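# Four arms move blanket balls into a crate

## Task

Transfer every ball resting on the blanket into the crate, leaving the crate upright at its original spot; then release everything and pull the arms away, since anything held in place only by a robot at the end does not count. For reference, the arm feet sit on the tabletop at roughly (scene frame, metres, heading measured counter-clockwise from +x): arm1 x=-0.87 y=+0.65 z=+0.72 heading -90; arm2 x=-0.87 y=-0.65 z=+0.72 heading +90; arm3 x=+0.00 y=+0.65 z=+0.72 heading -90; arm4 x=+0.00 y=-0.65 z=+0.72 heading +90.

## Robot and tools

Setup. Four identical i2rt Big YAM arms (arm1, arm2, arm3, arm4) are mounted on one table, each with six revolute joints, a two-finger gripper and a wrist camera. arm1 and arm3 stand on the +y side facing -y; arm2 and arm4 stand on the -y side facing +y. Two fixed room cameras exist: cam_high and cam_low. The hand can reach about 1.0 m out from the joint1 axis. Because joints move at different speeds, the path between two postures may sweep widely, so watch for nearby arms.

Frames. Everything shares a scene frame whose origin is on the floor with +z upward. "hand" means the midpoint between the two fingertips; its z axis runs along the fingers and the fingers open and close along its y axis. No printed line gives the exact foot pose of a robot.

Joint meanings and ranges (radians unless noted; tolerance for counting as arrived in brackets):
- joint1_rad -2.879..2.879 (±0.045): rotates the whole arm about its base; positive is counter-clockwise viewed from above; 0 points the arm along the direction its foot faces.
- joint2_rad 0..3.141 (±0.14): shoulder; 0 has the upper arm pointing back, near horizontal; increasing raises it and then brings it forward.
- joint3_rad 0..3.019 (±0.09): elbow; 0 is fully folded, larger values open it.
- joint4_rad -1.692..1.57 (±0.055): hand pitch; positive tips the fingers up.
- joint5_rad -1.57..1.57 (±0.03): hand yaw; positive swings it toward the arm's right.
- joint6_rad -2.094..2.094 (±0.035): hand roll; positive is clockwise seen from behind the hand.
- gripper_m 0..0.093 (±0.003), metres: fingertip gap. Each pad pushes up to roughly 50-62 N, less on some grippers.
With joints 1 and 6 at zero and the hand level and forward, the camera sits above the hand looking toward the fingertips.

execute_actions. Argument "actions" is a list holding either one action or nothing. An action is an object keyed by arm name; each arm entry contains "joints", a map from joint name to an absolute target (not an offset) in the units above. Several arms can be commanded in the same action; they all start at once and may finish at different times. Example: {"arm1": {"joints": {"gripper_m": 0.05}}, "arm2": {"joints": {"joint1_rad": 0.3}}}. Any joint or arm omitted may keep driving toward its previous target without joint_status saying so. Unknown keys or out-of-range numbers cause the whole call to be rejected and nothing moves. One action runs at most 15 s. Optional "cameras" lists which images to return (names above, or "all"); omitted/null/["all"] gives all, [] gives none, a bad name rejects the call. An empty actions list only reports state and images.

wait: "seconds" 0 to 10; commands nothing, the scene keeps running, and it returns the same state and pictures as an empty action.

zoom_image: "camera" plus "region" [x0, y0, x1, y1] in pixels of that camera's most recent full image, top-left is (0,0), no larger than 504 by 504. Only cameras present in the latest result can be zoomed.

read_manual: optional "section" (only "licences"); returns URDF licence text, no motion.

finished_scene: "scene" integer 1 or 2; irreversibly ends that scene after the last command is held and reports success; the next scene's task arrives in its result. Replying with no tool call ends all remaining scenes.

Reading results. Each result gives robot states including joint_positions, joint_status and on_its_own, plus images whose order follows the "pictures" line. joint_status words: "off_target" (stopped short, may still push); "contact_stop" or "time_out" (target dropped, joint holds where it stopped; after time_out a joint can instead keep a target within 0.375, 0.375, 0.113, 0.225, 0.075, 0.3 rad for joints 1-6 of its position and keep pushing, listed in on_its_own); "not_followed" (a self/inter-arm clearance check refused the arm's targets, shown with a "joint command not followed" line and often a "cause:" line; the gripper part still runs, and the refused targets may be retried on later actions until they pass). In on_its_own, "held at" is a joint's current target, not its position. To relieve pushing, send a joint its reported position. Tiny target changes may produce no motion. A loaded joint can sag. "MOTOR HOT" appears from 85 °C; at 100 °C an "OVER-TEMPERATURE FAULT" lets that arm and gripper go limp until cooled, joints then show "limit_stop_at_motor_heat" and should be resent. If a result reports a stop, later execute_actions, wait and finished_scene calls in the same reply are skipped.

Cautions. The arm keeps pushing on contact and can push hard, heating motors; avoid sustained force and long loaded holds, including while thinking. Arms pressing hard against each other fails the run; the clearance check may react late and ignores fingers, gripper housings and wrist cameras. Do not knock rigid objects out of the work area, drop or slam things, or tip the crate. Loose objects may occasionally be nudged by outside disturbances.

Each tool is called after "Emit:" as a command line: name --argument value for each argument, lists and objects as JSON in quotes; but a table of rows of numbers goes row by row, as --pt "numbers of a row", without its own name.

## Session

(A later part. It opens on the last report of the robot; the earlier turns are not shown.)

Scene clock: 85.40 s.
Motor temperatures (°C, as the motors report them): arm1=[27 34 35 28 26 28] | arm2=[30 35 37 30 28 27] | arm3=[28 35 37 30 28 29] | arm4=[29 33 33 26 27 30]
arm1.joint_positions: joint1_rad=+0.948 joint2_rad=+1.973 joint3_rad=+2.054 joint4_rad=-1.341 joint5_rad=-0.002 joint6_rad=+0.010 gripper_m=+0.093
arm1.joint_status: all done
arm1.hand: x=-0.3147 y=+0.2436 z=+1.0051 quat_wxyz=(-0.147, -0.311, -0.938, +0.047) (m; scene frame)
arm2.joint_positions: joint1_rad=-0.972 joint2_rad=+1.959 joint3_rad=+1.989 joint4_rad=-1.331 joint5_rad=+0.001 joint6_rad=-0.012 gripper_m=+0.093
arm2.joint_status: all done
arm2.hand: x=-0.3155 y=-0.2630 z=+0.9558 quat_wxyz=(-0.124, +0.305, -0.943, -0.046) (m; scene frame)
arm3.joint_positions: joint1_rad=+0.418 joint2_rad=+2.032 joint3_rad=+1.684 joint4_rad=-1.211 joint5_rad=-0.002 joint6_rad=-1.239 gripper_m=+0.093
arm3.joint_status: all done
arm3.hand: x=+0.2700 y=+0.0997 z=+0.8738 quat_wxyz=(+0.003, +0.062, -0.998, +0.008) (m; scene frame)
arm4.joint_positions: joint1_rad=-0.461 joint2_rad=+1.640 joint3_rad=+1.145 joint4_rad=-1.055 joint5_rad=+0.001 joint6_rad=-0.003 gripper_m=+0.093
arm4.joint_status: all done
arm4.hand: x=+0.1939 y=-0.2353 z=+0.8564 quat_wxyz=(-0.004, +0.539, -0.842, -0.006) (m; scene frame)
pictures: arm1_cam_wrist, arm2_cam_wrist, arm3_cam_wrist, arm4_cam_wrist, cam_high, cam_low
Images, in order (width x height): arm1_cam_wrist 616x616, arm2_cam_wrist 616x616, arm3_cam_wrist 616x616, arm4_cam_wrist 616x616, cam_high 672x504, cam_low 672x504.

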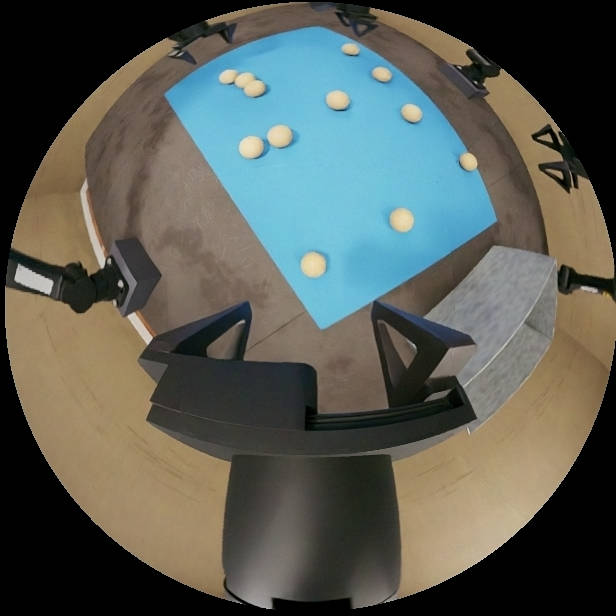

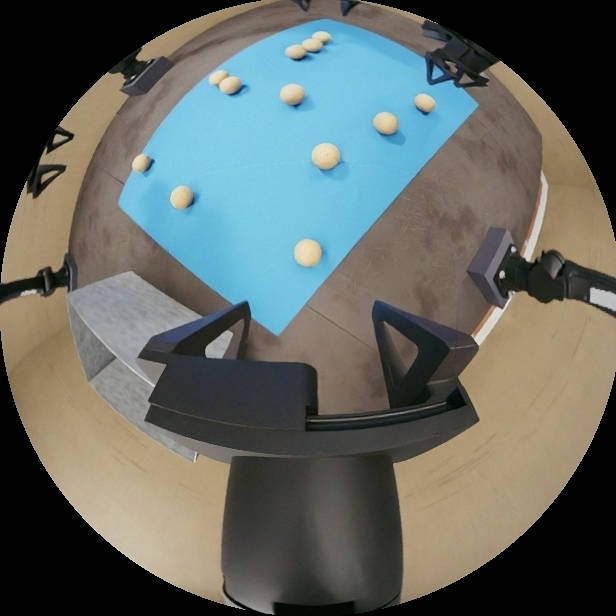

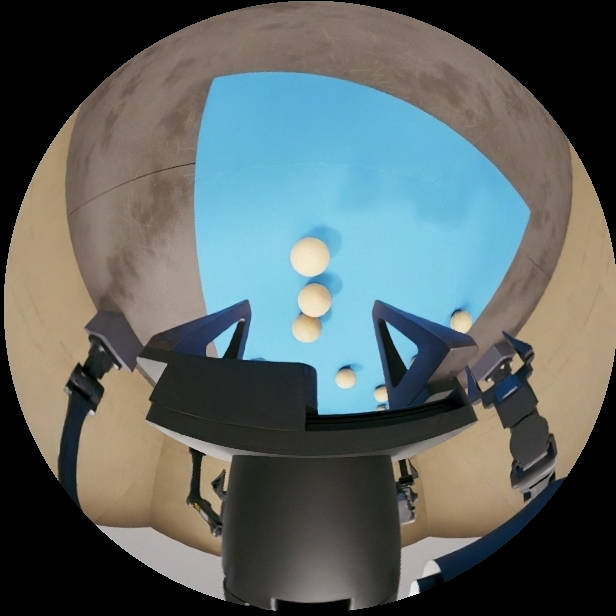

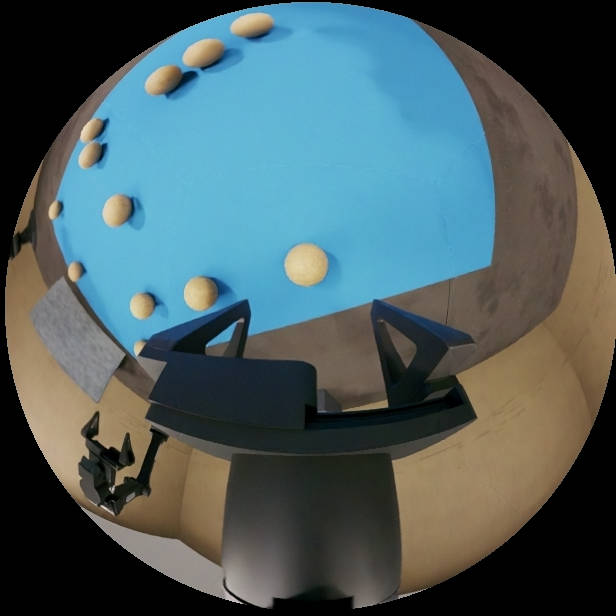

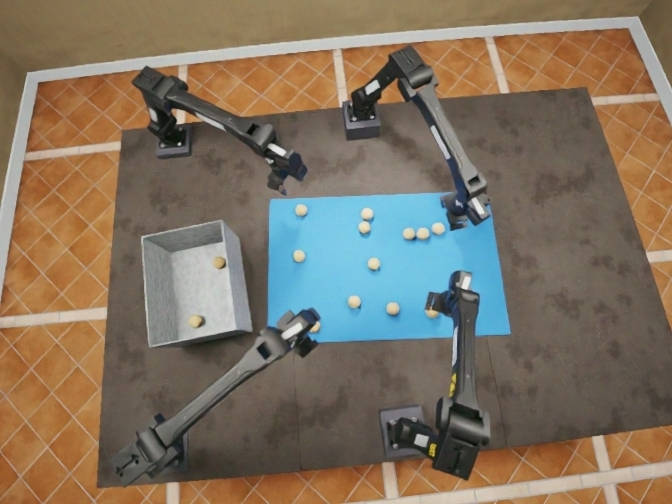

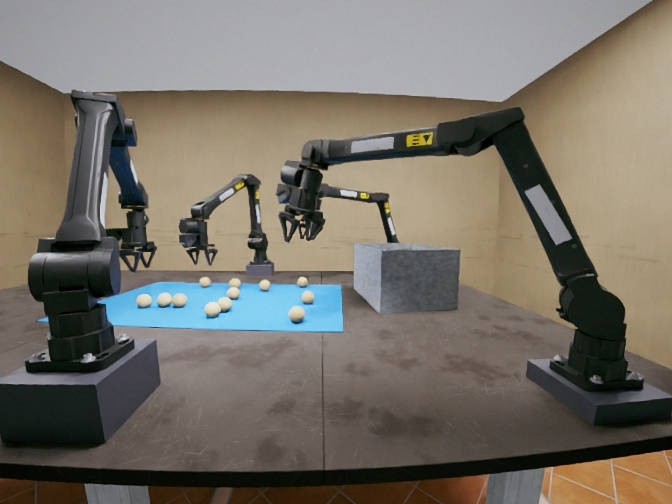

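Emit:
execute_actions --actions '[{"arm1":{"joints":{"joint1_rad":0.942,"joint2_rad":2.172,"joint3_rad":1.758,"joint4_rad":-0.868}},"arm2":{"joints":{"joint1_rad":-0.958,"joint2_rad":2.166,"joint3_rad":1.805,"joint4_rad":-0.947}},"arm3":{"joints":{"joint1_rad":0.400,"joint2_rad":2.222,"joint3_rad":1.64,"joint4_rad":-1.018}},"arm4":{"joints":{"joint1_rad":-0.443,"joint2_rad":1.796,"joint3_rad":1.022,"joint4_rad":-0.760}}}]' --cameras '["arm1_cam_wrist","arm2_cam_wrist","arm3_cam_wrist","arm4_cam_wrist"]'

Scene clock: 92.73 s.
Motor temperatures (°C, as the motors report them): arm1=[27 35 35 28 26 28] | arm2=[30 35 38 30 28 27] | arm3=[28 36 37 30 28 29] | arm4=[29 33 33 26 27 30]
arm1.joint_positions: joint1_rad=+0.948 joint2_rad=+2.167 joint3_rad=+1.752 joint4_rad=-0.883 joint5_rad=+0.001 joint6_rad=+0.008 gripper_m=+0.093
arm1.joint_status: all done
arm1.hand: x=-0.3007 y=+0.2319 z=+0.7709 quat_wxyz=(-0.129, -0.312, -0.940, +0.043) (m; scene frame)
arm2.joint_positions: joint1_rad=-0.965 joint2_rad=+2.171 joint3_rad=+1.802 joint4_rad=-0.959 joint5_rad=+0.004 joint6_rad=-0.011 gripper_m=+0.093
arm2.joint_status: all done
arm2.hand: x=-0.2944 y=-0.2389 z=+0.7547 quat_wxyz=(-0.112, +0.308, -0.944, -0.041) (m; scene frame)
arm3.joint_positions: joint1_rad=+0.404 joint2_rad=+2.222 joint3_rad=+1.626 joint4_rad=-1.026 joint5_rad=-0.001 joint6_rad=-1.240 gripper_m=+0.093
arm3.joint_status: all done
arm3.hand: x=+0.2588 y=+0.0988 z=+0.7411 quat_wxyz=(+0.015, +0.055, -0.998, -0.021) (m; scene frame)
arm4.joint_positions: joint1_rad=-0.452 joint2_rad=+1.800 joint3_rad=+1.018 joint4_rad=-0.778 joint5_rad=+0.001 joint6_rad=-0.003 gripper_m=+0.093
arm4.joint_status: all done
arm4.hand: x=+0.1853 y=-0.2426 z=+0.7488 quat_wxyz=(+0.000, +0.543, -0.840, -0.003) (m; scene frame)
pictures: arm1_cam_wrist, arm2_cam_wrist, arm3_cam_wrist, arm4_cam_wrist
Images, in order (width x height): arm1_cam_wrist 616x616, arm2_cam_wrist 616x616, arm3_cam_wrist 616x616, arm4_cam_wrist 616x616.

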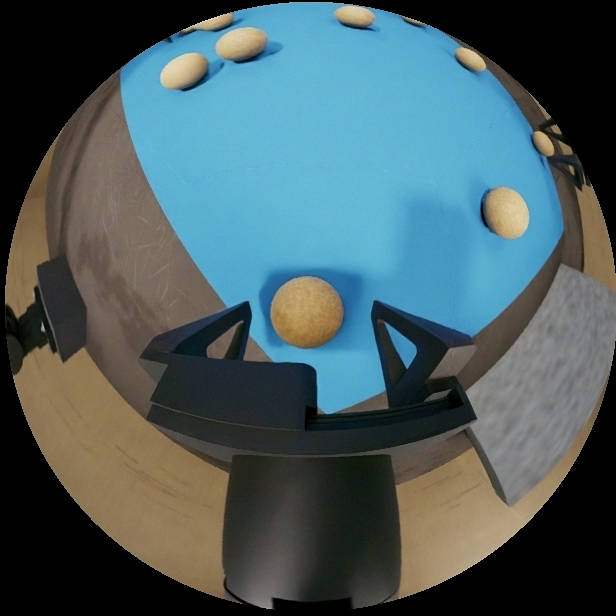

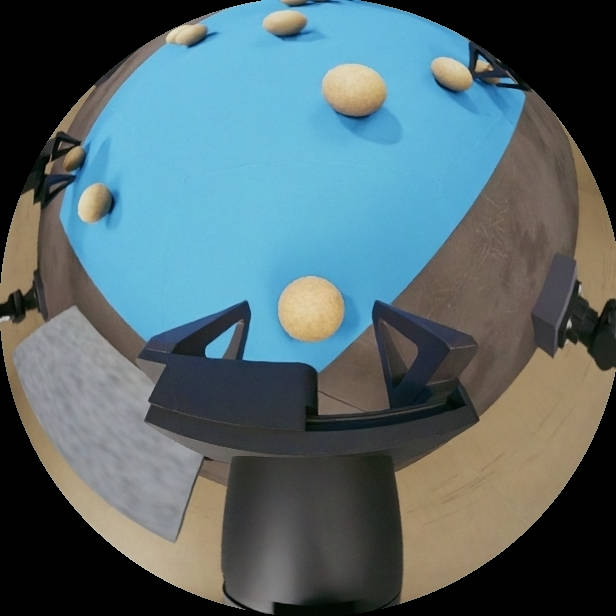

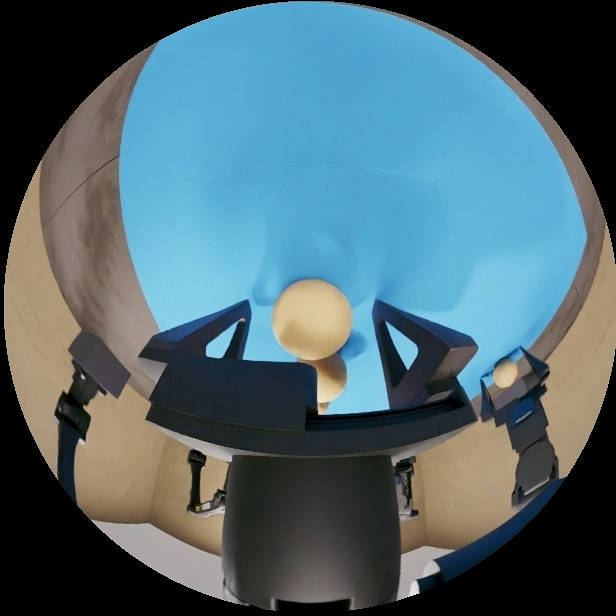

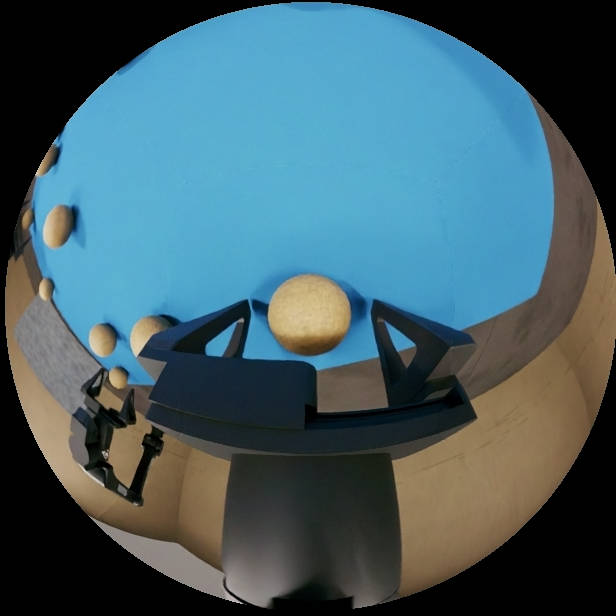

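Emit:
execute_actions --actions '[{"arm1":{"joints":{"joint2_rad":2.191,"gripper_m":0.062}},"arm2":{"joints":{"joint2_rad":2.188,"gripper_m":0.062}},"arm3":{"joints":{"gripper_m":0.04}},"arm4":{"joints":{"gripper_m":0.04}}}]' --cameras '["arm1_cam_wrist","arm2_cam_wrist"]'

Scene clock: 94.30 s.
Motor temperatures (°C, as the motors report them): arm1=[27 35 35 28 26 28] | arm2=[30 35 38 30 28 27] | arm3=[28 36 37 30 28 29] | arm4=[29 33 33 26 27 30]
arm1.joint_positions: joint1_rad=+0.948 joint2_rad=+2.167 joint3_rad=+1.752 joint4_rad=-0.883 joint5_rad=+0.001 joint6_rad=+0.008 gripper_m=+0.062
arm1.joint_status: all done
arm1.hand: x=-0.3007 y=+0.2319 z=+0.7709 quat_wxyz=(-0.129, -0.312, -0.940, +0.043) (m; scene frame)
arm2.joint_positions: joint1_rad=-0.965 joint2_rad=+2.181 joint3_rad=+1.802 joint4_rad=-0.959 joint5_rad=+0.004 joint6_rad=-0.011 gripper_m=+0.062
arm2.joint_status: all done
arm2.hand: x=-0.2954 y=-0.2395 z=+0.7476 quat_wxyz=(-0.107, +0.308, -0.944, -0.040) (m; scene frame)
arm3.joint_positions: joint1_rad=+0.404 joint2_rad=+2.222 joint3_rad=+1.626 joint4_rad=-1.026 joint5_rad=-0.001 joint6_rad=-1.241 gripper_m=+0.047
arm3.joint_status: gripper_m off_target (ended at +0.047, target +0.040)
arm3.hand: x=+0.2588 y=+0.0988 z=+0.7411 quat_wxyz=(+0.015, +0.055, -0.998, -0.021) (m; scene frame)
arm4.joint_positions: joint1_rad=-0.452 joint2_rad=+1.800 joint3_rad=+1.018 joint4_rad=-0.778 joint5_rad=+0.001 joint6_rad=-0.003 gripper_m=+0.047
arm4.joint_status: gripper_m off_target (ended at +0.047, target +0.040)
arm4.hand: x=+0.1853 y=-0.2426 z=+0.7488 quat_wxyz=(+0.000, +0.543, -0.840, -0.003) (m; scene frame)
pictures: arm1_cam_wrist, arm2_cam_wrist
Images, in order (width x height): arm1_cam_wrist 616x616, arm2_cam_wrist 616x616.

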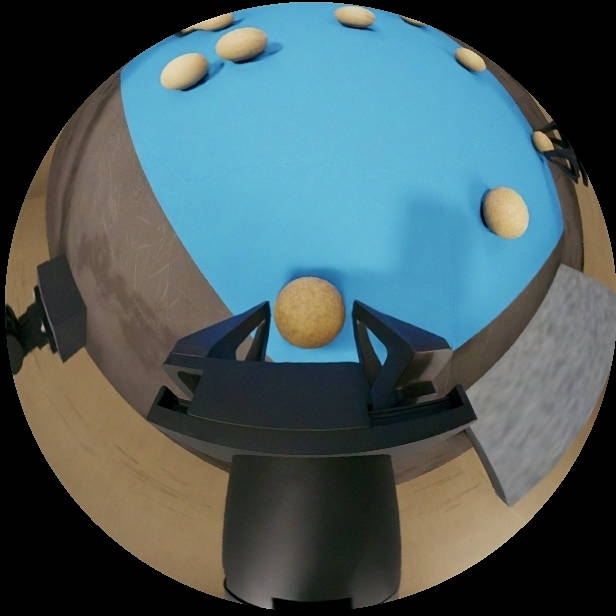

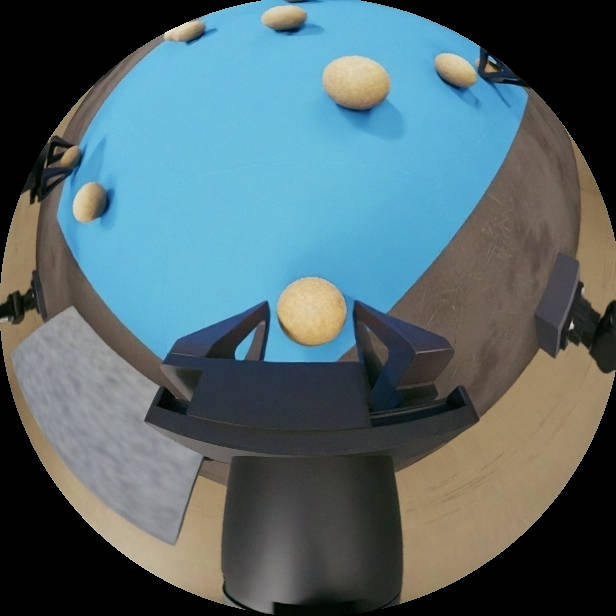

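Emit:
execute_actions --actions '[{"arm1":{"joints":{"joint2_rad":2.208}},"arm2":{"joints":{"joint2_rad":2.205}},"arm3":{"joints":{"joint2_rad":1.83,"joint3_rad":1.28,"joint4_rad":-1.005}},"arm4":{"joints":{"joint2_rad":1.74,"joint3_rad":1.26,"joint4_rad":-1.05}}}]' --cameras '["arm1_cam_wrist","arm2_cam_wrist","cam_high"]'

Scene clock: 96.63 s.
Motor temperatures (°C, as the motors report them): arm1=[27 35 35 28 26 28] | arm2=[30 36 38 30 28 27] | arm3=[28 36 37 30 28 29] | arm4=[29 33 33 26 27 30]
arm1.joint_positions: joint1_rad=+0.948 joint2_rad=+2.167 joint3_rad=+1.752 joint4_rad=-0.883 joint5_rad=+0.001 joint6_rad=+0.008 gripper_m=+0.062
arm1.joint_status: all done
arm1.hand: x=-0.3007 y=+0.2319 z=+0.7709 quat_wxyz=(-0.129, -0.312, -0.940, +0.043) (m; scene frame)
arm2.joint_positions: joint1_rad=-0.965 joint2_rad=+2.202 joint3_rad=+1.802 joint4_rad=-0.959 joint5_rad=+0.004 joint6_rad=-0.011 gripper_m=+0.062
arm2.joint_status: all done
arm2.hand: x=-0.2974 y=-0.2407 z=+0.7338 quat_wxyz=(-0.098, +0.309, -0.945, -0.037) (m; scene frame)
arm3.joint_positions: joint1_rad=+0.404 joint2_rad=+1.805 joint3_rad=+1.280 joint4_rad=-1.008 joint5_rad=-0.001 joint6_rad=-1.241 gripper_m=+0.047
arm3.joint_status: all done
arm3.hand: x=+0.2203 y=+0.1840 z=+0.8563 quat_wxyz=(-0.002, +0.056, -0.998, +0.021) (m; scene frame)
arm4.joint_positions: joint1_rad=-0.452 joint2_rad=+1.743 joint3_rad=+1.232 joint4_rad=-1.032 joint5_rad=+0.001 joint6_rad=-0.003 gripper_m=+0.047
arm4.joint_status: all done
arm4.hand: x=+0.2051 y=-0.2004 z=+0.8390 quat_wxyz=(-0.007, +0.543, -0.840, -0.008) (m; scene frame)
pictures: arm1_cam_wrist, arm2_cam_wrist, cam_high
Images, in order (width x height): arm1_cam_wrist 616x616, arm2_cam_wrist 616x616, cam_high 672x504.

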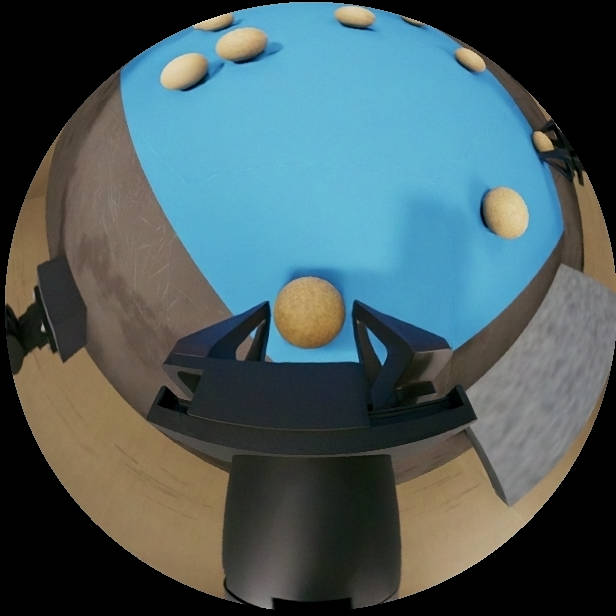

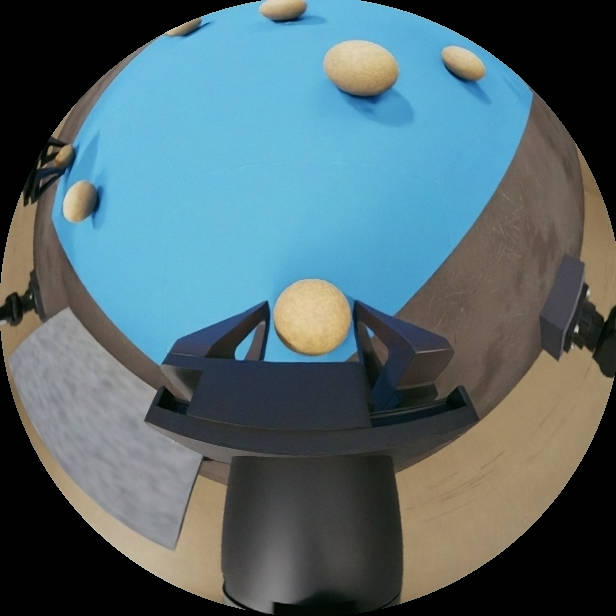

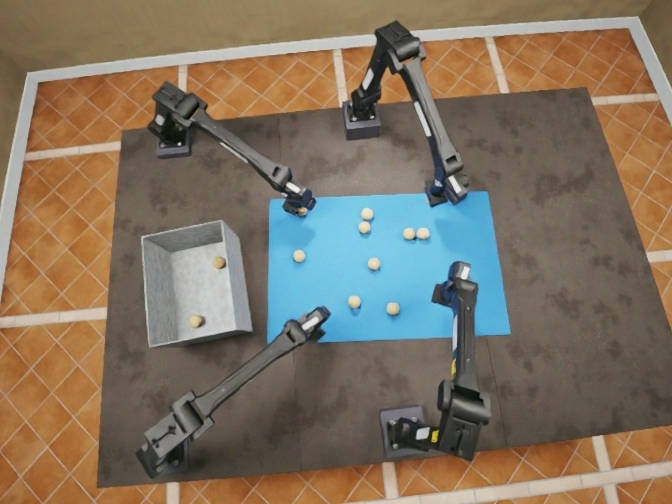

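Emit:
zoom_image --camera "arm1_cam_wrist" --region '[252, 260, 372, 380]'

Region (252, 260, 372, 380) of arm1_cam_wrist's 616x616 image, scaled by 4.200, with more detail than that image has.

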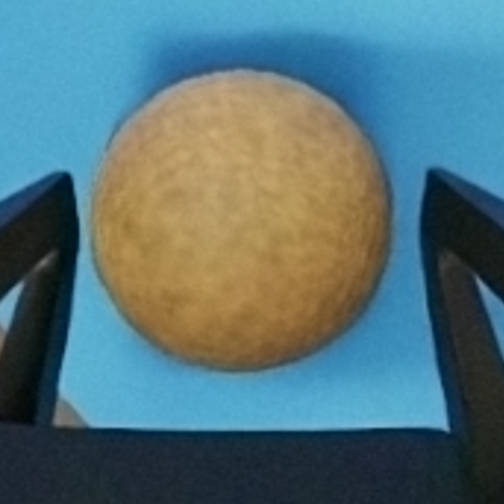

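Emit:
execute_actions --actions '[{"arm1":{"joints":{"joint2_rad":2.175,"joint3_rad":1.713,"joint4_rad":-0.805}},"arm2":{"joints":{"gripper_m":0.04}},"arm3":{"joints":{"joint1_rad":-0.10,"joint6_rad":0}},"arm4":{"joints":{"joint1_rad":0.05}}}]' --cameras '["arm1_cam_wrist","arm2_cam_wrist","cam_high"]'

Scene clock: 100.60 s.
Motor temperatures (°C, as the motors report them): arm1=[27 35 34 28 26 28] | arm2=[30 36 37 30 28 27] | arm3=[28 36 37 30 28 29] | arm4=[29 33 33 26 27 30]
arm1.joint_positions: joint1_rad=+0.948 joint2_rad=+2.167 joint3_rad=+1.711 joint4_rad=-0.821 joint5_rad=+0.001 joint6_rad=+0.008 gripper_m=+0.062
arm1.joint_status: all done
arm1.hand: x=-0.3020 y=+0.2328 z=+0.7582 quat_wxyz=(-0.139, -0.312, -0.939, +0.046) (m; scene frame)
arm2.joint_positions: joint1_rad=-0.965 joint2_rad=+2.202 joint3_rad=+1.802 joint4_rad=-0.959 joint5_rad=+0.004 joint6_rad=-0.011 gripper_m=+0.048
arm2.joint_status: gripper_m off_target (ended at +0.048, target +0.040)
arm2.hand: x=-0.2974 y=-0.2407 z=+0.7338 quat_wxyz=(-0.098, +0.309, -0.945, -0.037) (m; scene frame)
arm3.joint_positions: joint1_rad=-0.100 joint2_rad=+1.805 joint3_rad=+1.280 joint4_rad=-1.008 joint5_rad=+0.001 joint6_rad=-0.011 gripper_m=+0.047
arm3.joint_status: all done
arm3.hand: x=-0.0326 y=+0.1359 z=+0.8595 quat_wxyz=(-0.011, -0.725, -0.688, +0.021) (m; scene frame)
arm4.joint_positions: joint1_rad=+0.057 joint2_rad=+1.743 joint3_rad=+1.232 joint4_rad=-1.032 joint5_rad=-0.001 joint6_rad=-0.003 gripper_m=+0.047
arm4.joint_status: all done
arm4.hand: x=-0.0401 y=-0.1577 z=+0.8410 quat_wxyz=(-0.004, +0.737, -0.676, -0.013) (m; scene frame)
pictures: arm1_cam_wrist, arm2_cam_wrist, cam_high
Images, in order (width x height): arm1_cam_wrist 616x616, arm2_cam_wrist 616x616, cam_high 672x504.

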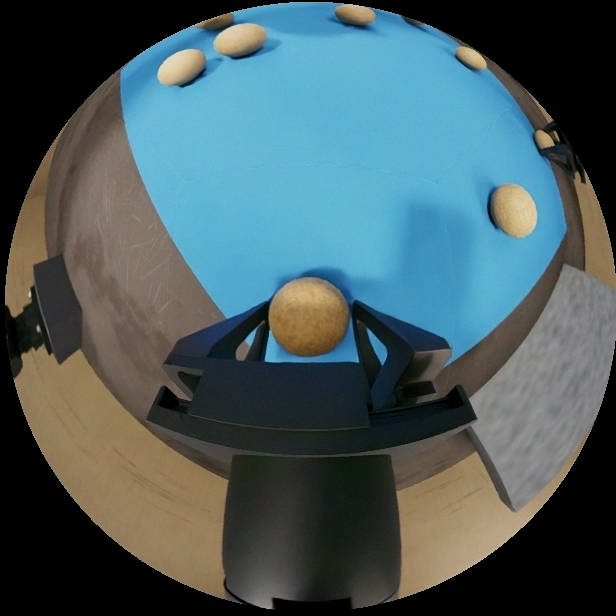

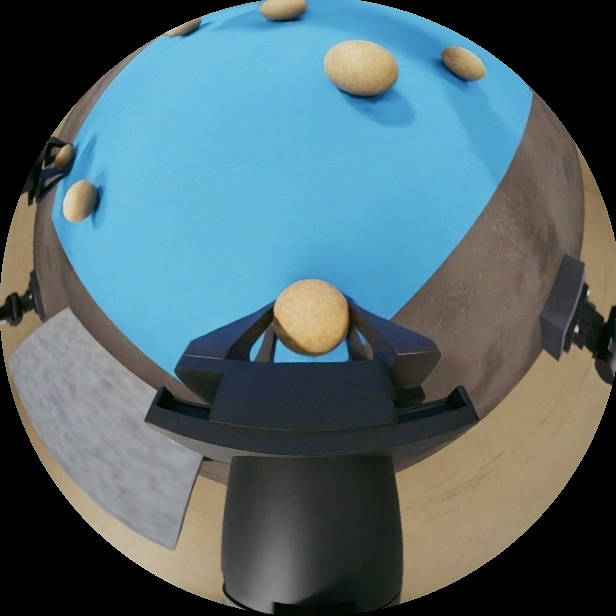

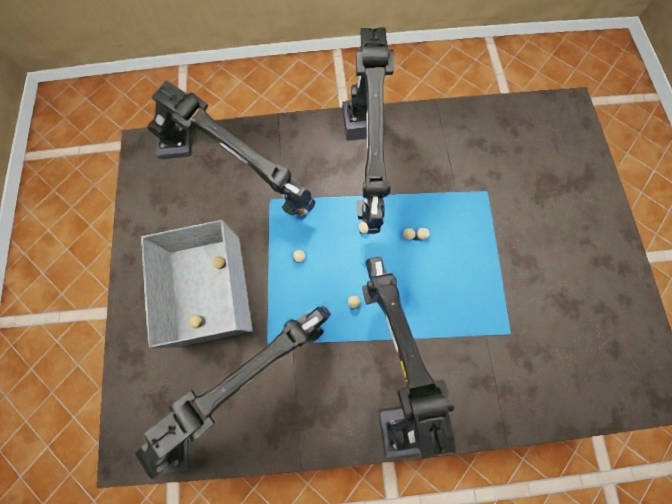

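Emit:
execute_actions --actions '[{"arm1":{"joints":{"gripper_m":0.04}}}]' --cameras '["arm1_cam_wrist"]'

Scene clock: 101.47 s.
Motor temperatures (°C, as the motors report them): arm1=[27 35 34 28 26 28] | arm2=[30 36 37 30 28 27] | arm3=[28 36 37 30 28 29] | arm4=[29 33 33 26 27 30]
arm1.joint_positions: joint1_rad=+0.948 joint2_rad=+2.167 joint3_rad=+1.711 joint4_rad=-0.821 joint5_rad=+0.001 joint6_rad=+0.008 gripper_m=+0.047
arm1.joint_status: gripper_m off_target (ended at +0.047, target +0.040)
arm1.hand: x=-0.3020 y=+0.2328 z=+0.7582 quat_wxyz=(-0.139, -0.312, -0.939, +0.046) (m; scene frame)
arm2.joint_positions: joint1_rad=-0.965 joint2_rad=+2.202 joint3_rad=+1.802 joint4_rad=-0.959 joint5_rad=+0.004 joint6_rad=-0.011 gripper_m=+0.048
arm2.joint_status: not commanded
arm2.hand: x=-0.2974 y=-0.2407 z=+0.7338 quat_wxyz=(-0.098, +0.309, -0.945, -0.037) (m; scene frame)
arm3.joint_positions: joint1_rad=-0.100 joint2_rad=+1.805 joint3_rad=+1.280 joint4_rad=-1.008 joint5_rad=+0.001 joint6_rad=-0.011 gripper_m=+0.047
arm3.joint_status: not commanded
arm3.hand: x=-0.0326 y=+0.1359 z=+0.8595 quat_wxyz=(-0.011, -0.725, -0.688, +0.021) (m; scene frame)
arm4.joint_positions: joint1_rad=+0.057 joint2_rad=+1.743 joint3_rad=+1.232 joint4_rad=-1.032 joint5_rad=-0.001 joint6_rad=-0.003 gripper_m=+0.047
arm4.joint_status: not commanded
arm4.hand: x=-0.0401 y=-0.1577 z=+0.8410 quat_wxyz=(-0.004, +0.737, -0.676, -0.013) (m; scene frame)
pictures: arm1_cam_wrist
Images, in order (width x height): arm1_cam_wrist 616x616.

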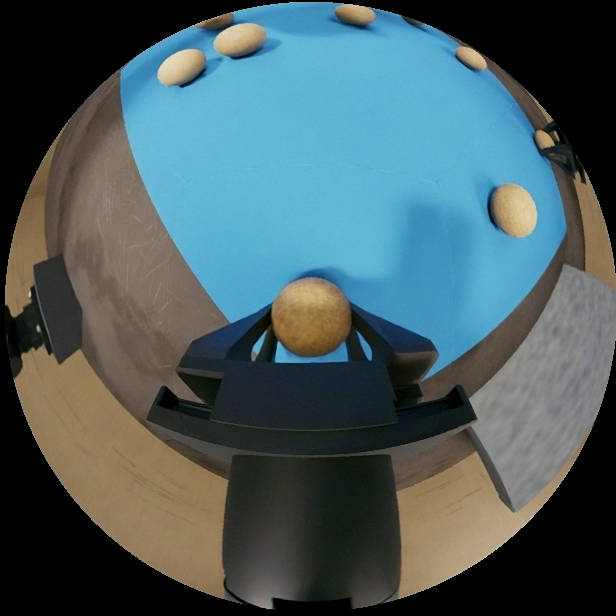

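Emit:
execute_actions --actions '[{"arm1":{"joints":{"joint1_rad":0.68,"joint2_rad":1.895,"joint3_rad":2.059,"joint4_rad":-1.60}},"arm2":{"joints":{"joint1_rad":-0.80,"joint2_rad":1.675,"joint4_rad":-1.635,"joint6_rad":-0.47}}}]' --cameras '["cam_high"]'

Scene clock: 119.50 s.
Motor temperatures (°C, as the motors report them): arm1=[27 36 35 28 26 28] | arm2=[30 37 36 30 28 27] | arm3=[28 36 37 30 28 29] | arm4=[29 33 35 26 27 30]
arm1.joint_positions: joint1_rad=+0.684 joint2_rad=+1.882 joint3_rad=+2.054 joint4_rad=-1.588 joint5_rad=+0.001 joint6_rad=+0.008 gripper_m=+0.047
arm1.joint_status: all done
arm1.hand: x=-0.4852 y=+0.1685 z=+1.0488 quat_wxyz=(-0.070, -0.435, -0.897, +0.034) (m; scene frame)
arm2.joint_positions: joint1_rad=-0.802 joint2_rad=+1.699 joint3_rad=+1.790 joint4_rad=-1.626 joint5_rad=+0.000 joint6_rad=-0.458 gripper_m=+0.048
arm2.joint_status: all done
arm2.hand: x=-0.4938 y=-0.2809 z=+1.0150 quat_wxyz=(-0.016, +0.582, -0.813, -0.011) (m; scene frame)
arm3.joint_positions: joint1_rad=-0.100 joint2_rad=+1.805 joint3_rad=+1.280 joint4_rad=-1.008 joint5_rad=+0.001 joint6_rad=-0.011 gripper_m=+0.047
arm3.joint_status: not commanded
arm3.hand: x=-0.0326 y=+0.1359 z=+0.8595 quat_wxyz=(-0.011, -0.725, -0.688, +0.021) (m; scene frame)
arm4.joint_positions: joint1_rad=+0.057 joint2_rad=+1.743 joint3_rad=+1.232 joint4_rad=-1.032 joint5_rad=-0.001 joint6_rad=-0.003 gripper_m=+0.047
arm4.joint_status: not commanded
arm4.hand: x=-0.0401 y=-0.1577 z=+0.8410 quat_wxyz=(-0.004, +0.737, -0.676, -0.013) (m; scene frame)
pictures: cam_high
Images, in order (width x height): cam_high 672x504.

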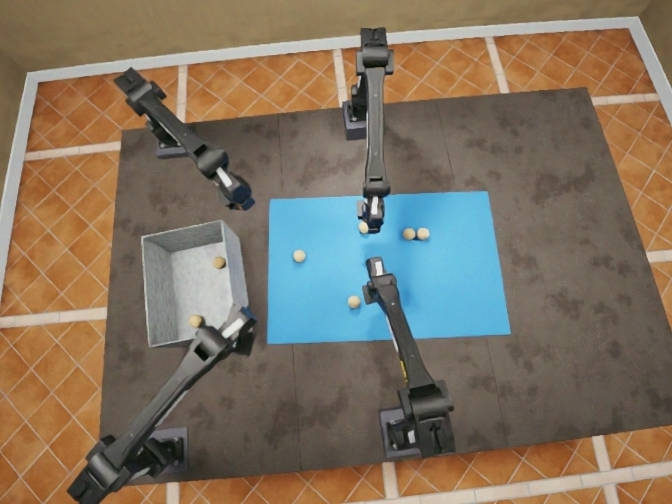

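Emit:
execute_actions --actions '[{"arm1":{"joints":{"joint1_rad":0.132}},"arm2":{"joints":{"joint1_rad":-0.420}},"arm3":{"joints":{"joint1_rad":-0.804}},"arm4":{"joints":{"joint1_rad":0.699}}}]' --cameras '["arm1_cam_wrist","arm2_cam_wrist","cam_high"]'

Scene clock: 122.50 s.
Motor temperatures (°C, as the motors report them): arm1=[27 36 35 28 26 28] | arm2=[30 37 36 30 28 27] | arm3=[28 36 37 30 28 29] | arm4=[29 33 35 26 27 30]
arm1.joint_positions: joint1_rad=+0.138 joint2_rad=+1.882 joint3_rad=+2.054 joint4_rad=-1.588 joint5_rad=+0.002 joint6_rad=+0.008 gripper_m=+0.047
arm1.joint_status: all done
arm1.hand: x=-0.7916 y=+0.0387 z=+1.0490 quat_wxyz=(-0.058, -0.661, -0.746, +0.052) (m; scene frame)
arm2.joint_positions: joint1_rad=-0.420 joint2_rad=+1.699 joint3_rad=+1.790 joint4_rad=-1.626 joint5_rad=+0.000 joint6_rad=-0.460 gripper_m=+0.048
arm2.joint_status: all done
arm2.hand: x=-0.6596 y=-0.1687 z=+1.0182 quat_wxyz=(-0.017, +0.727, -0.686, -0.014) (m; scene frame)
arm3.joint_positions: joint1_rad=-0.807 joint2_rad=+1.805 joint3_rad=+1.280 joint4_rad=-1.008 joint5_rad=+0.002 joint6_rad=-0.008 gripper_m=+0.047
arm3.joint_status: all done
arm3.hand: x=-0.3588 y=+0.2807 z=+0.8622 quat_wxyz=(-0.007, -0.919, -0.393, +0.025) (m; scene frame)
arm4.joint_positions: joint1_rad=+0.708 joint2_rad=+1.743 joint3_rad=+1.232 joint4_rad=-1.032 joint5_rad=-0.002 joint6_rad=-0.003 gripper_m=+0.047
arm4.joint_status: all done
arm4.hand: x=-0.3301 y=-0.2830 z=+0.8442 quat_wxyz=(-0.001, +0.914, -0.405, -0.016) (m; scene frame)
pictures: arm1_cam_wrist, arm2_cam_wrist, cam_high
Images, in order (width x height): arm1_cam_wrist 616x616, arm2_cam_wrist 616x616, cam_high 672x504.

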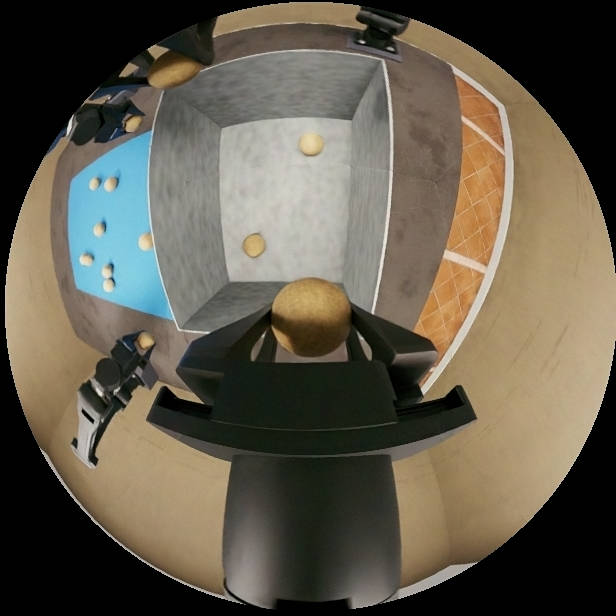

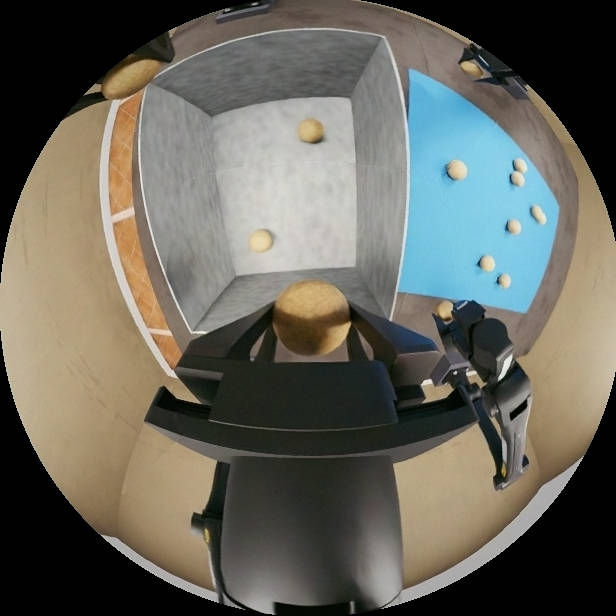

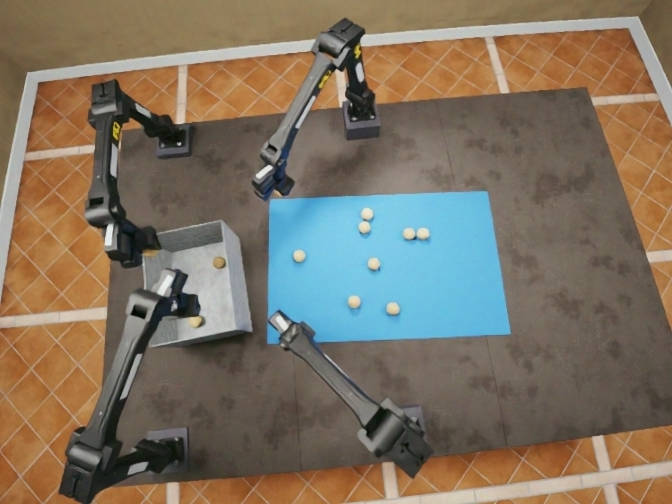

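Emit:
execute_actions --actions '[{"arm1":{"joints":{"joint2_rad":2.110,"joint3_rad":1.696,"joint4_rad":-1.097}},"arm2":{"joints":{"joint2_rad":1.905,"joint3_rad":1.385,"joint4_rad":-1.066}},"arm3":{"joints":{"joint2_rad":2.008,"joint3_rad":1.24,"joint4_rad":-0.775}},"arm4":{"joints":{"joint2_rad":1.916,"joint3_rad":1.198,"joint4_rad":-0.813}}}]' --cameras '["cam_high"]'

Scene clock: 125.43 s.
Motor temperatures (°C, as the motors report them): arm1=[27 36 35 28 26 28] | arm2=[30 37 36 30 28 27] | arm3=[28 36 37 30 28 29] | arm4=[29 33 35 26 27 30]
arm1.joint_positions: joint1_rad=+0.138 joint2_rad=+2.113 joint3_rad=+1.691 joint4_rad=-1.110 joint5_rad=-0.002 joint6_rad=+0.007 gripper_m=+0.047
arm1.joint_status: all done
arm1.hand: x=-0.7891 y=+0.0221 z=+0.7737 quat_wxyz=(-0.015, -0.663, -0.748, +0.012) (m; scene frame)
arm2.joint_positions: joint1_rad=-0.420 joint2_rad=+1.909 joint3_rad=+1.389 joint4_rad=-1.077 joint5_rad=-0.001 joint6_rad=-0.461 gripper_m=+0.047
arm2.joint_status: all done
arm2.hand: x=-0.6591 y=-0.1570 z=+0.7611 quat_wxyz=(+0.013, +0.727, -0.686, -0.004) (m; scene frame)
arm3.joint_positions: joint1_rad=-0.807 joint2_rad=+2.012 joint3_rad=+1.227 joint4_rad=-0.784 joint5_rad=+0.002 joint6_rad=-0.008 gripper_m=+0.047
arm3.joint_status: all done
arm3.hand: x=-0.3602 y=+0.2798 z=+0.7443 quat_wxyz=(+0.000, -0.919, -0.394, +0.008) (m; scene frame)
arm4.joint_positions: joint1_rad=+0.708 joint2_rad=+1.916 joint3_rad=+1.196 joint4_rad=-0.831 joint5_rad=-0.002 joint6_rad=-0.003 gripper_m=+0.047
arm4.joint_status: all done
arm4.hand: x=-0.3391 y=-0.2744 z=+0.7509 quat_wxyz=(+0.001, +0.914, -0.405, -0.013) (m; scene frame)
pictures: cam_high
Images, in order (width x height): cam_high 672x504.

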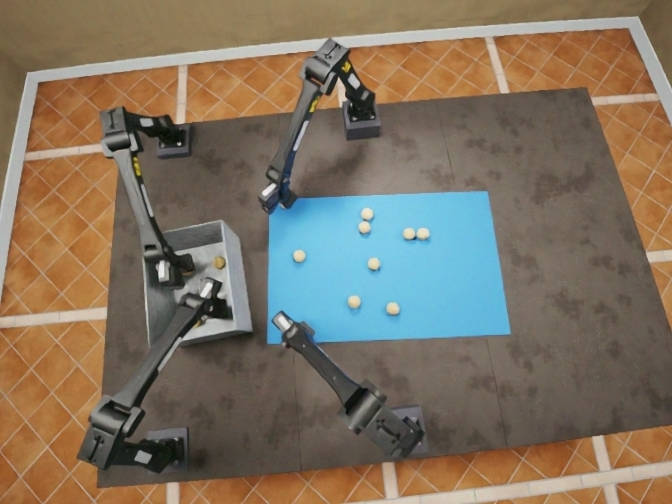

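Emit:
execute_actions --actions '[{"arm1":{"joints":{"gripper_m":0.066,"joint2_rad":1.905,"joint3_rad":1.95,"joint4_rad":-1.495}},"arm2":{"joints":{"gripper_m":0.066,"joint2_rad":1.69,"joint3_rad":1.755,"joint4_rad":-1.54}},"arm3":{"joints":{"gripper_m":0.093,"joint3_rad":1.62,"joint4_rad":-1.157,"joint6_rad":-0.45}},"arm4":{"joints":{"gripper_m":0.093,"joint2_rad":1.61,"joint3_rad":1.075,"joint4_rad":-1.035}}}]' --cameras '["arm1_cam_wrist","cam_high"]'

Scene clock: 130.90 s.
Motor temperatures (°C, as the motors report them): arm1=[27 36 35 28 26 28] | arm2=[30 36 36 30 28 27] | arm3=[28 36 37 30 28 29] | arm4=[29 33 34 26 27 30]
arm1.joint_positions: joint1_rad=+0.138 joint2_rad=+1.878 joint3_rad=+1.937 joint4_rad=-1.483 joint5_rad=-0.002 joint6_rad=+0.007 gripper_m=+0.066
arm1.joint_status: all done
arm1.hand: x=-0.7910 y=+0.0370 z=+1.0064 quat_wxyz=(-0.056, -0.661, -0.747, +0.048) (m; scene frame)
arm2.joint_positions: joint1_rad=-0.420 joint2_rad=+1.700 joint3_rad=+1.729 joint4_rad=-1.531 joint5_rad=-0.001 joint6_rad=-0.461 gripper_m=+0.066
arm2.joint_status: all done
arm2.hand: x=-0.6562 y=-0.1591 z=+0.9946 quat_wxyz=(-0.032, +0.727, -0.686, -0.021) (m; scene frame)
arm3.joint_positions: joint1_rad=-0.807 joint2_rad=+2.001 joint3_rad=+1.595 joint4_rad=-1.149 joint5_rad=+0.002 joint6_rad=-0.440 gripper_m=+0.093
arm3.joint_status: all done
arm3.hand: x=-0.4149 y=+0.2228 z=+0.8667 quat_wxyz=(+0.000, -0.814, -0.581, +0.014) (m; scene frame)
arm4.joint_positions: joint1_rad=+0.708 joint2_rad=+1.593 joint3_rad=+1.070 joint4_rad=-1.018 joint5_rad=-0.002 joint6_rad=-0.003 gripper_m=+0.093
arm4.joint_status: all done
arm4.hand: x=-0.2915 y=-0.3256 z=+0.8554 quat_wxyz=(-0.001, +0.914, -0.405, -0.017) (m; scene frame)
pictures: arm1_cam_wrist, cam_high
Images, in order (width x height): arm1_cam_wrist 616x616, cam_high 672x504.

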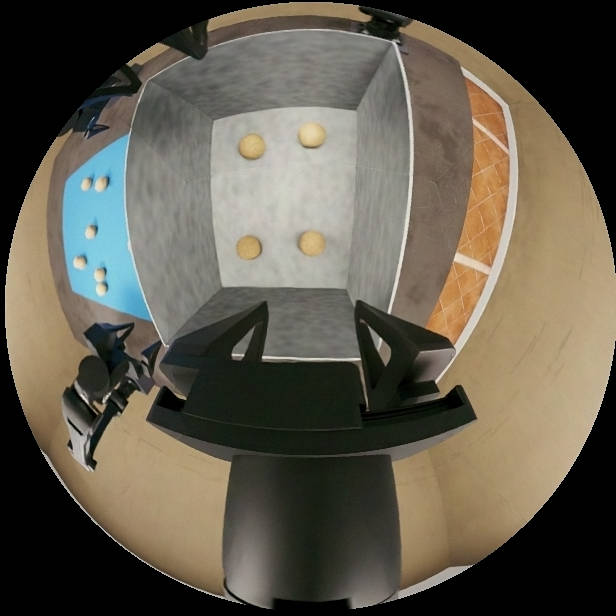

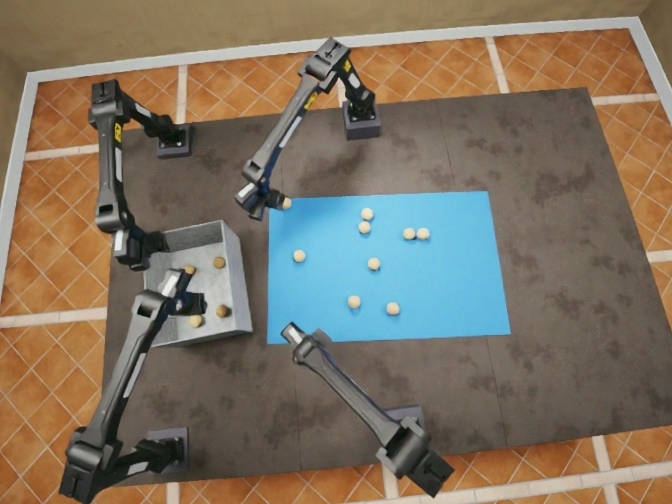

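Emit:
execute_actions --actions '[{"arm1":{"joints":{"gripper_m":0.093,"joint1_rad":0.945}},"arm2":{"joints":{"gripper_m":0.093,"joint1_rad":-0.963,"joint2_rad":1.865,"joint3_rad":2.0,"joint4_rad":-1.46,"joint6_rad":0.01}},"arm3":{"joints":{"joint1_rad":0.297,"joint6_rad":-1.18}},"arm4":{"joints":{"joint1_rad":-0.099}}}]' --cameras '["arm1_cam_wrist","arm2_cam_wrist","arm3_cam_wrist","arm4_cam_wrist","cam_high"]'

Scene clock: 133.80 s.
Motor temperatures (°C, as the motors report them): arm1=[27 36 35 28 26 28] | arm2=[30 36 37 30 28 27] | arm3=[28 37 37 30 28 29] | arm4=[29 33 34 26 27 30]
arm1.joint_positions: joint1_rad=+0.942 joint2_rad=+1.884 joint3_rad=+1.937 joint4_rad=-1.483 joint5_rad=-0.002 joint6_rad=+0.006 gripper_m=+0.093
arm1.joint_status: all done
arm1.hand: x=-0.3731 y=+0.2812 z=+1.0027 quat_wxyz=(-0.068, -0.316, -0.946, +0.022) (m; scene frame)
arm2.joint_positions: joint1_rad=-0.956 joint2_rad=+1.895 joint3_rad=+1.927 joint4_rad=-1.465 joint5_rad=+0.001 joint6_rad=-0.001 gripper_m=+0.093
arm2.joint_status: all done
arm2.hand: x=-0.3645 y=-0.2853 z=+0.9637 quat_wxyz=(-0.062, +0.310, -0.948, -0.028) (m; scene frame)
arm3.joint_positions: joint1_rad=+0.299 joint2_rad=+2.001 joint3_rad=+1.595 joint4_rad=-1.149 joint5_rad=-0.002 joint6_rad=-1.169 gripper_m=+0.093
arm3.joint_status: all done
arm3.hand: x=+0.1973 y=+0.0876 z=+0.8607 quat_wxyz=(+0.002, -0.033, -0.999, +0.011) (m; scene frame)
arm4.joint_positions: joint1_rad=-0.102 joint2_rad=+1.593 joint3_rad=+1.070 joint4_rad=-1.018 joint5_rad=+0.001 joint6_rad=-0.003 gripper_m=+0.093
arm4.joint_status: all done
arm4.hand: x=+0.0343 y=-0.2146 z=+0.8519 quat_wxyz=(-0.006, +0.681, -0.732, -0.011) (m; scene frame)
pictures: arm1_cam_wrist, arm2_cam_wrist, arm3_cam_wrist, arm4_cam_wrist, cam_high
Images, in order (width x height): arm1_cam_wrist 616x616, arm2_cam_wrist 616x616, arm3_cam_wrist 616x616, arm4_cam_wrist 616x616, cam_high 672x504.

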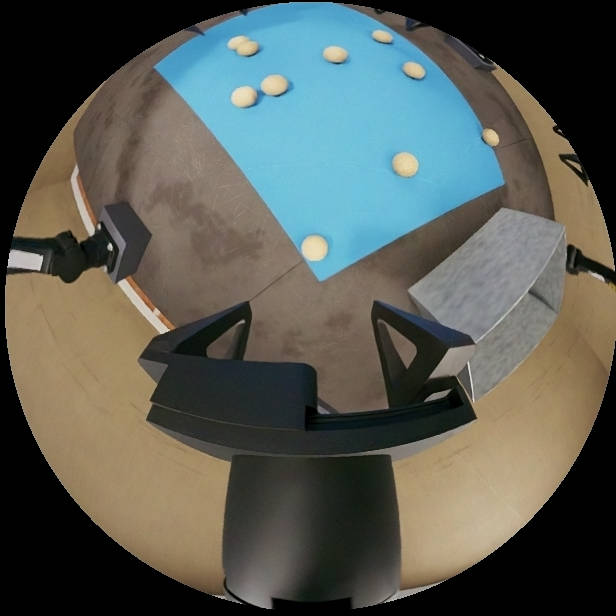

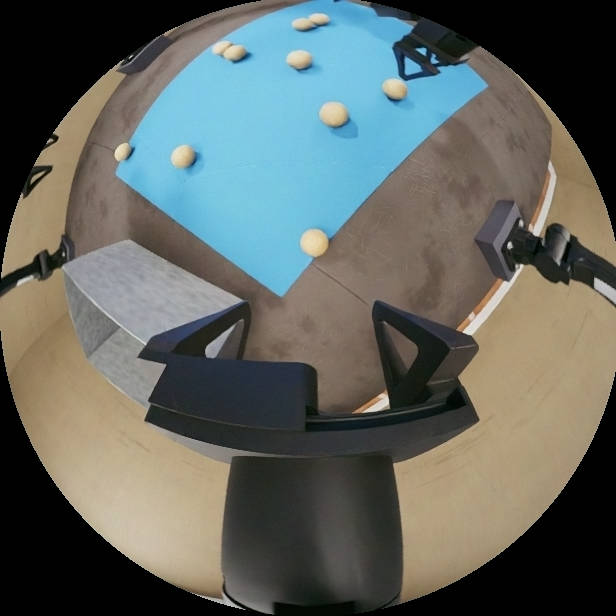

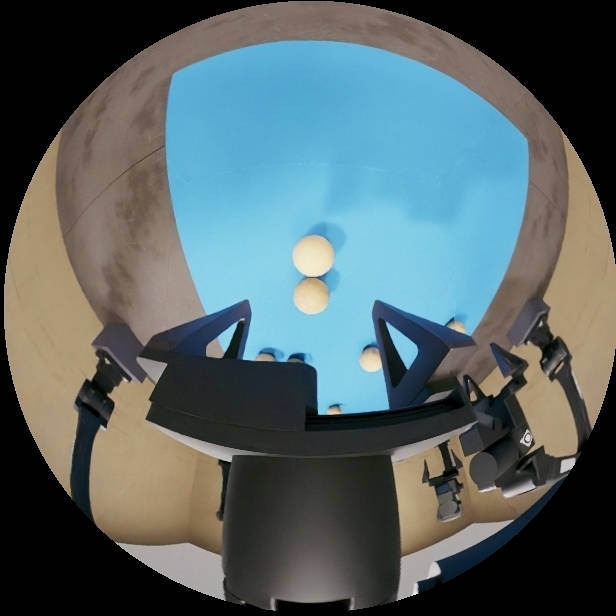

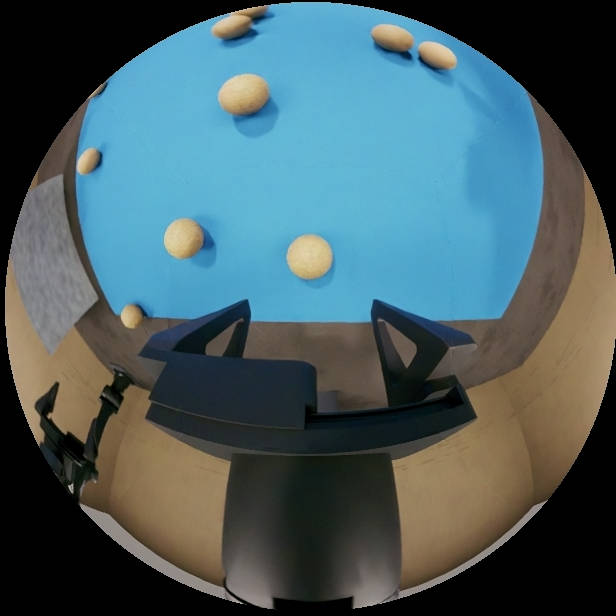

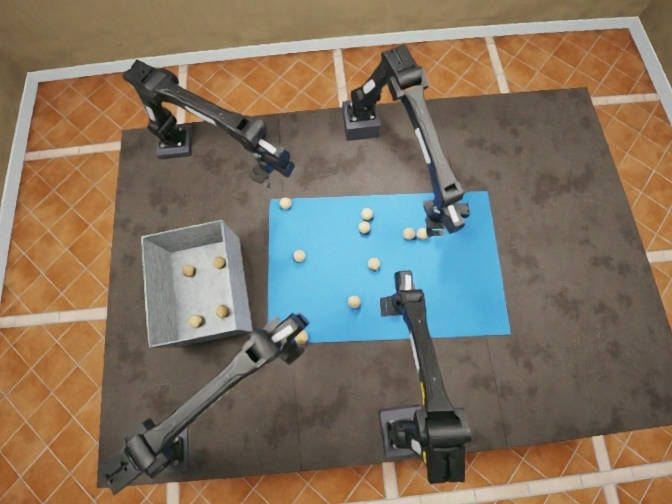

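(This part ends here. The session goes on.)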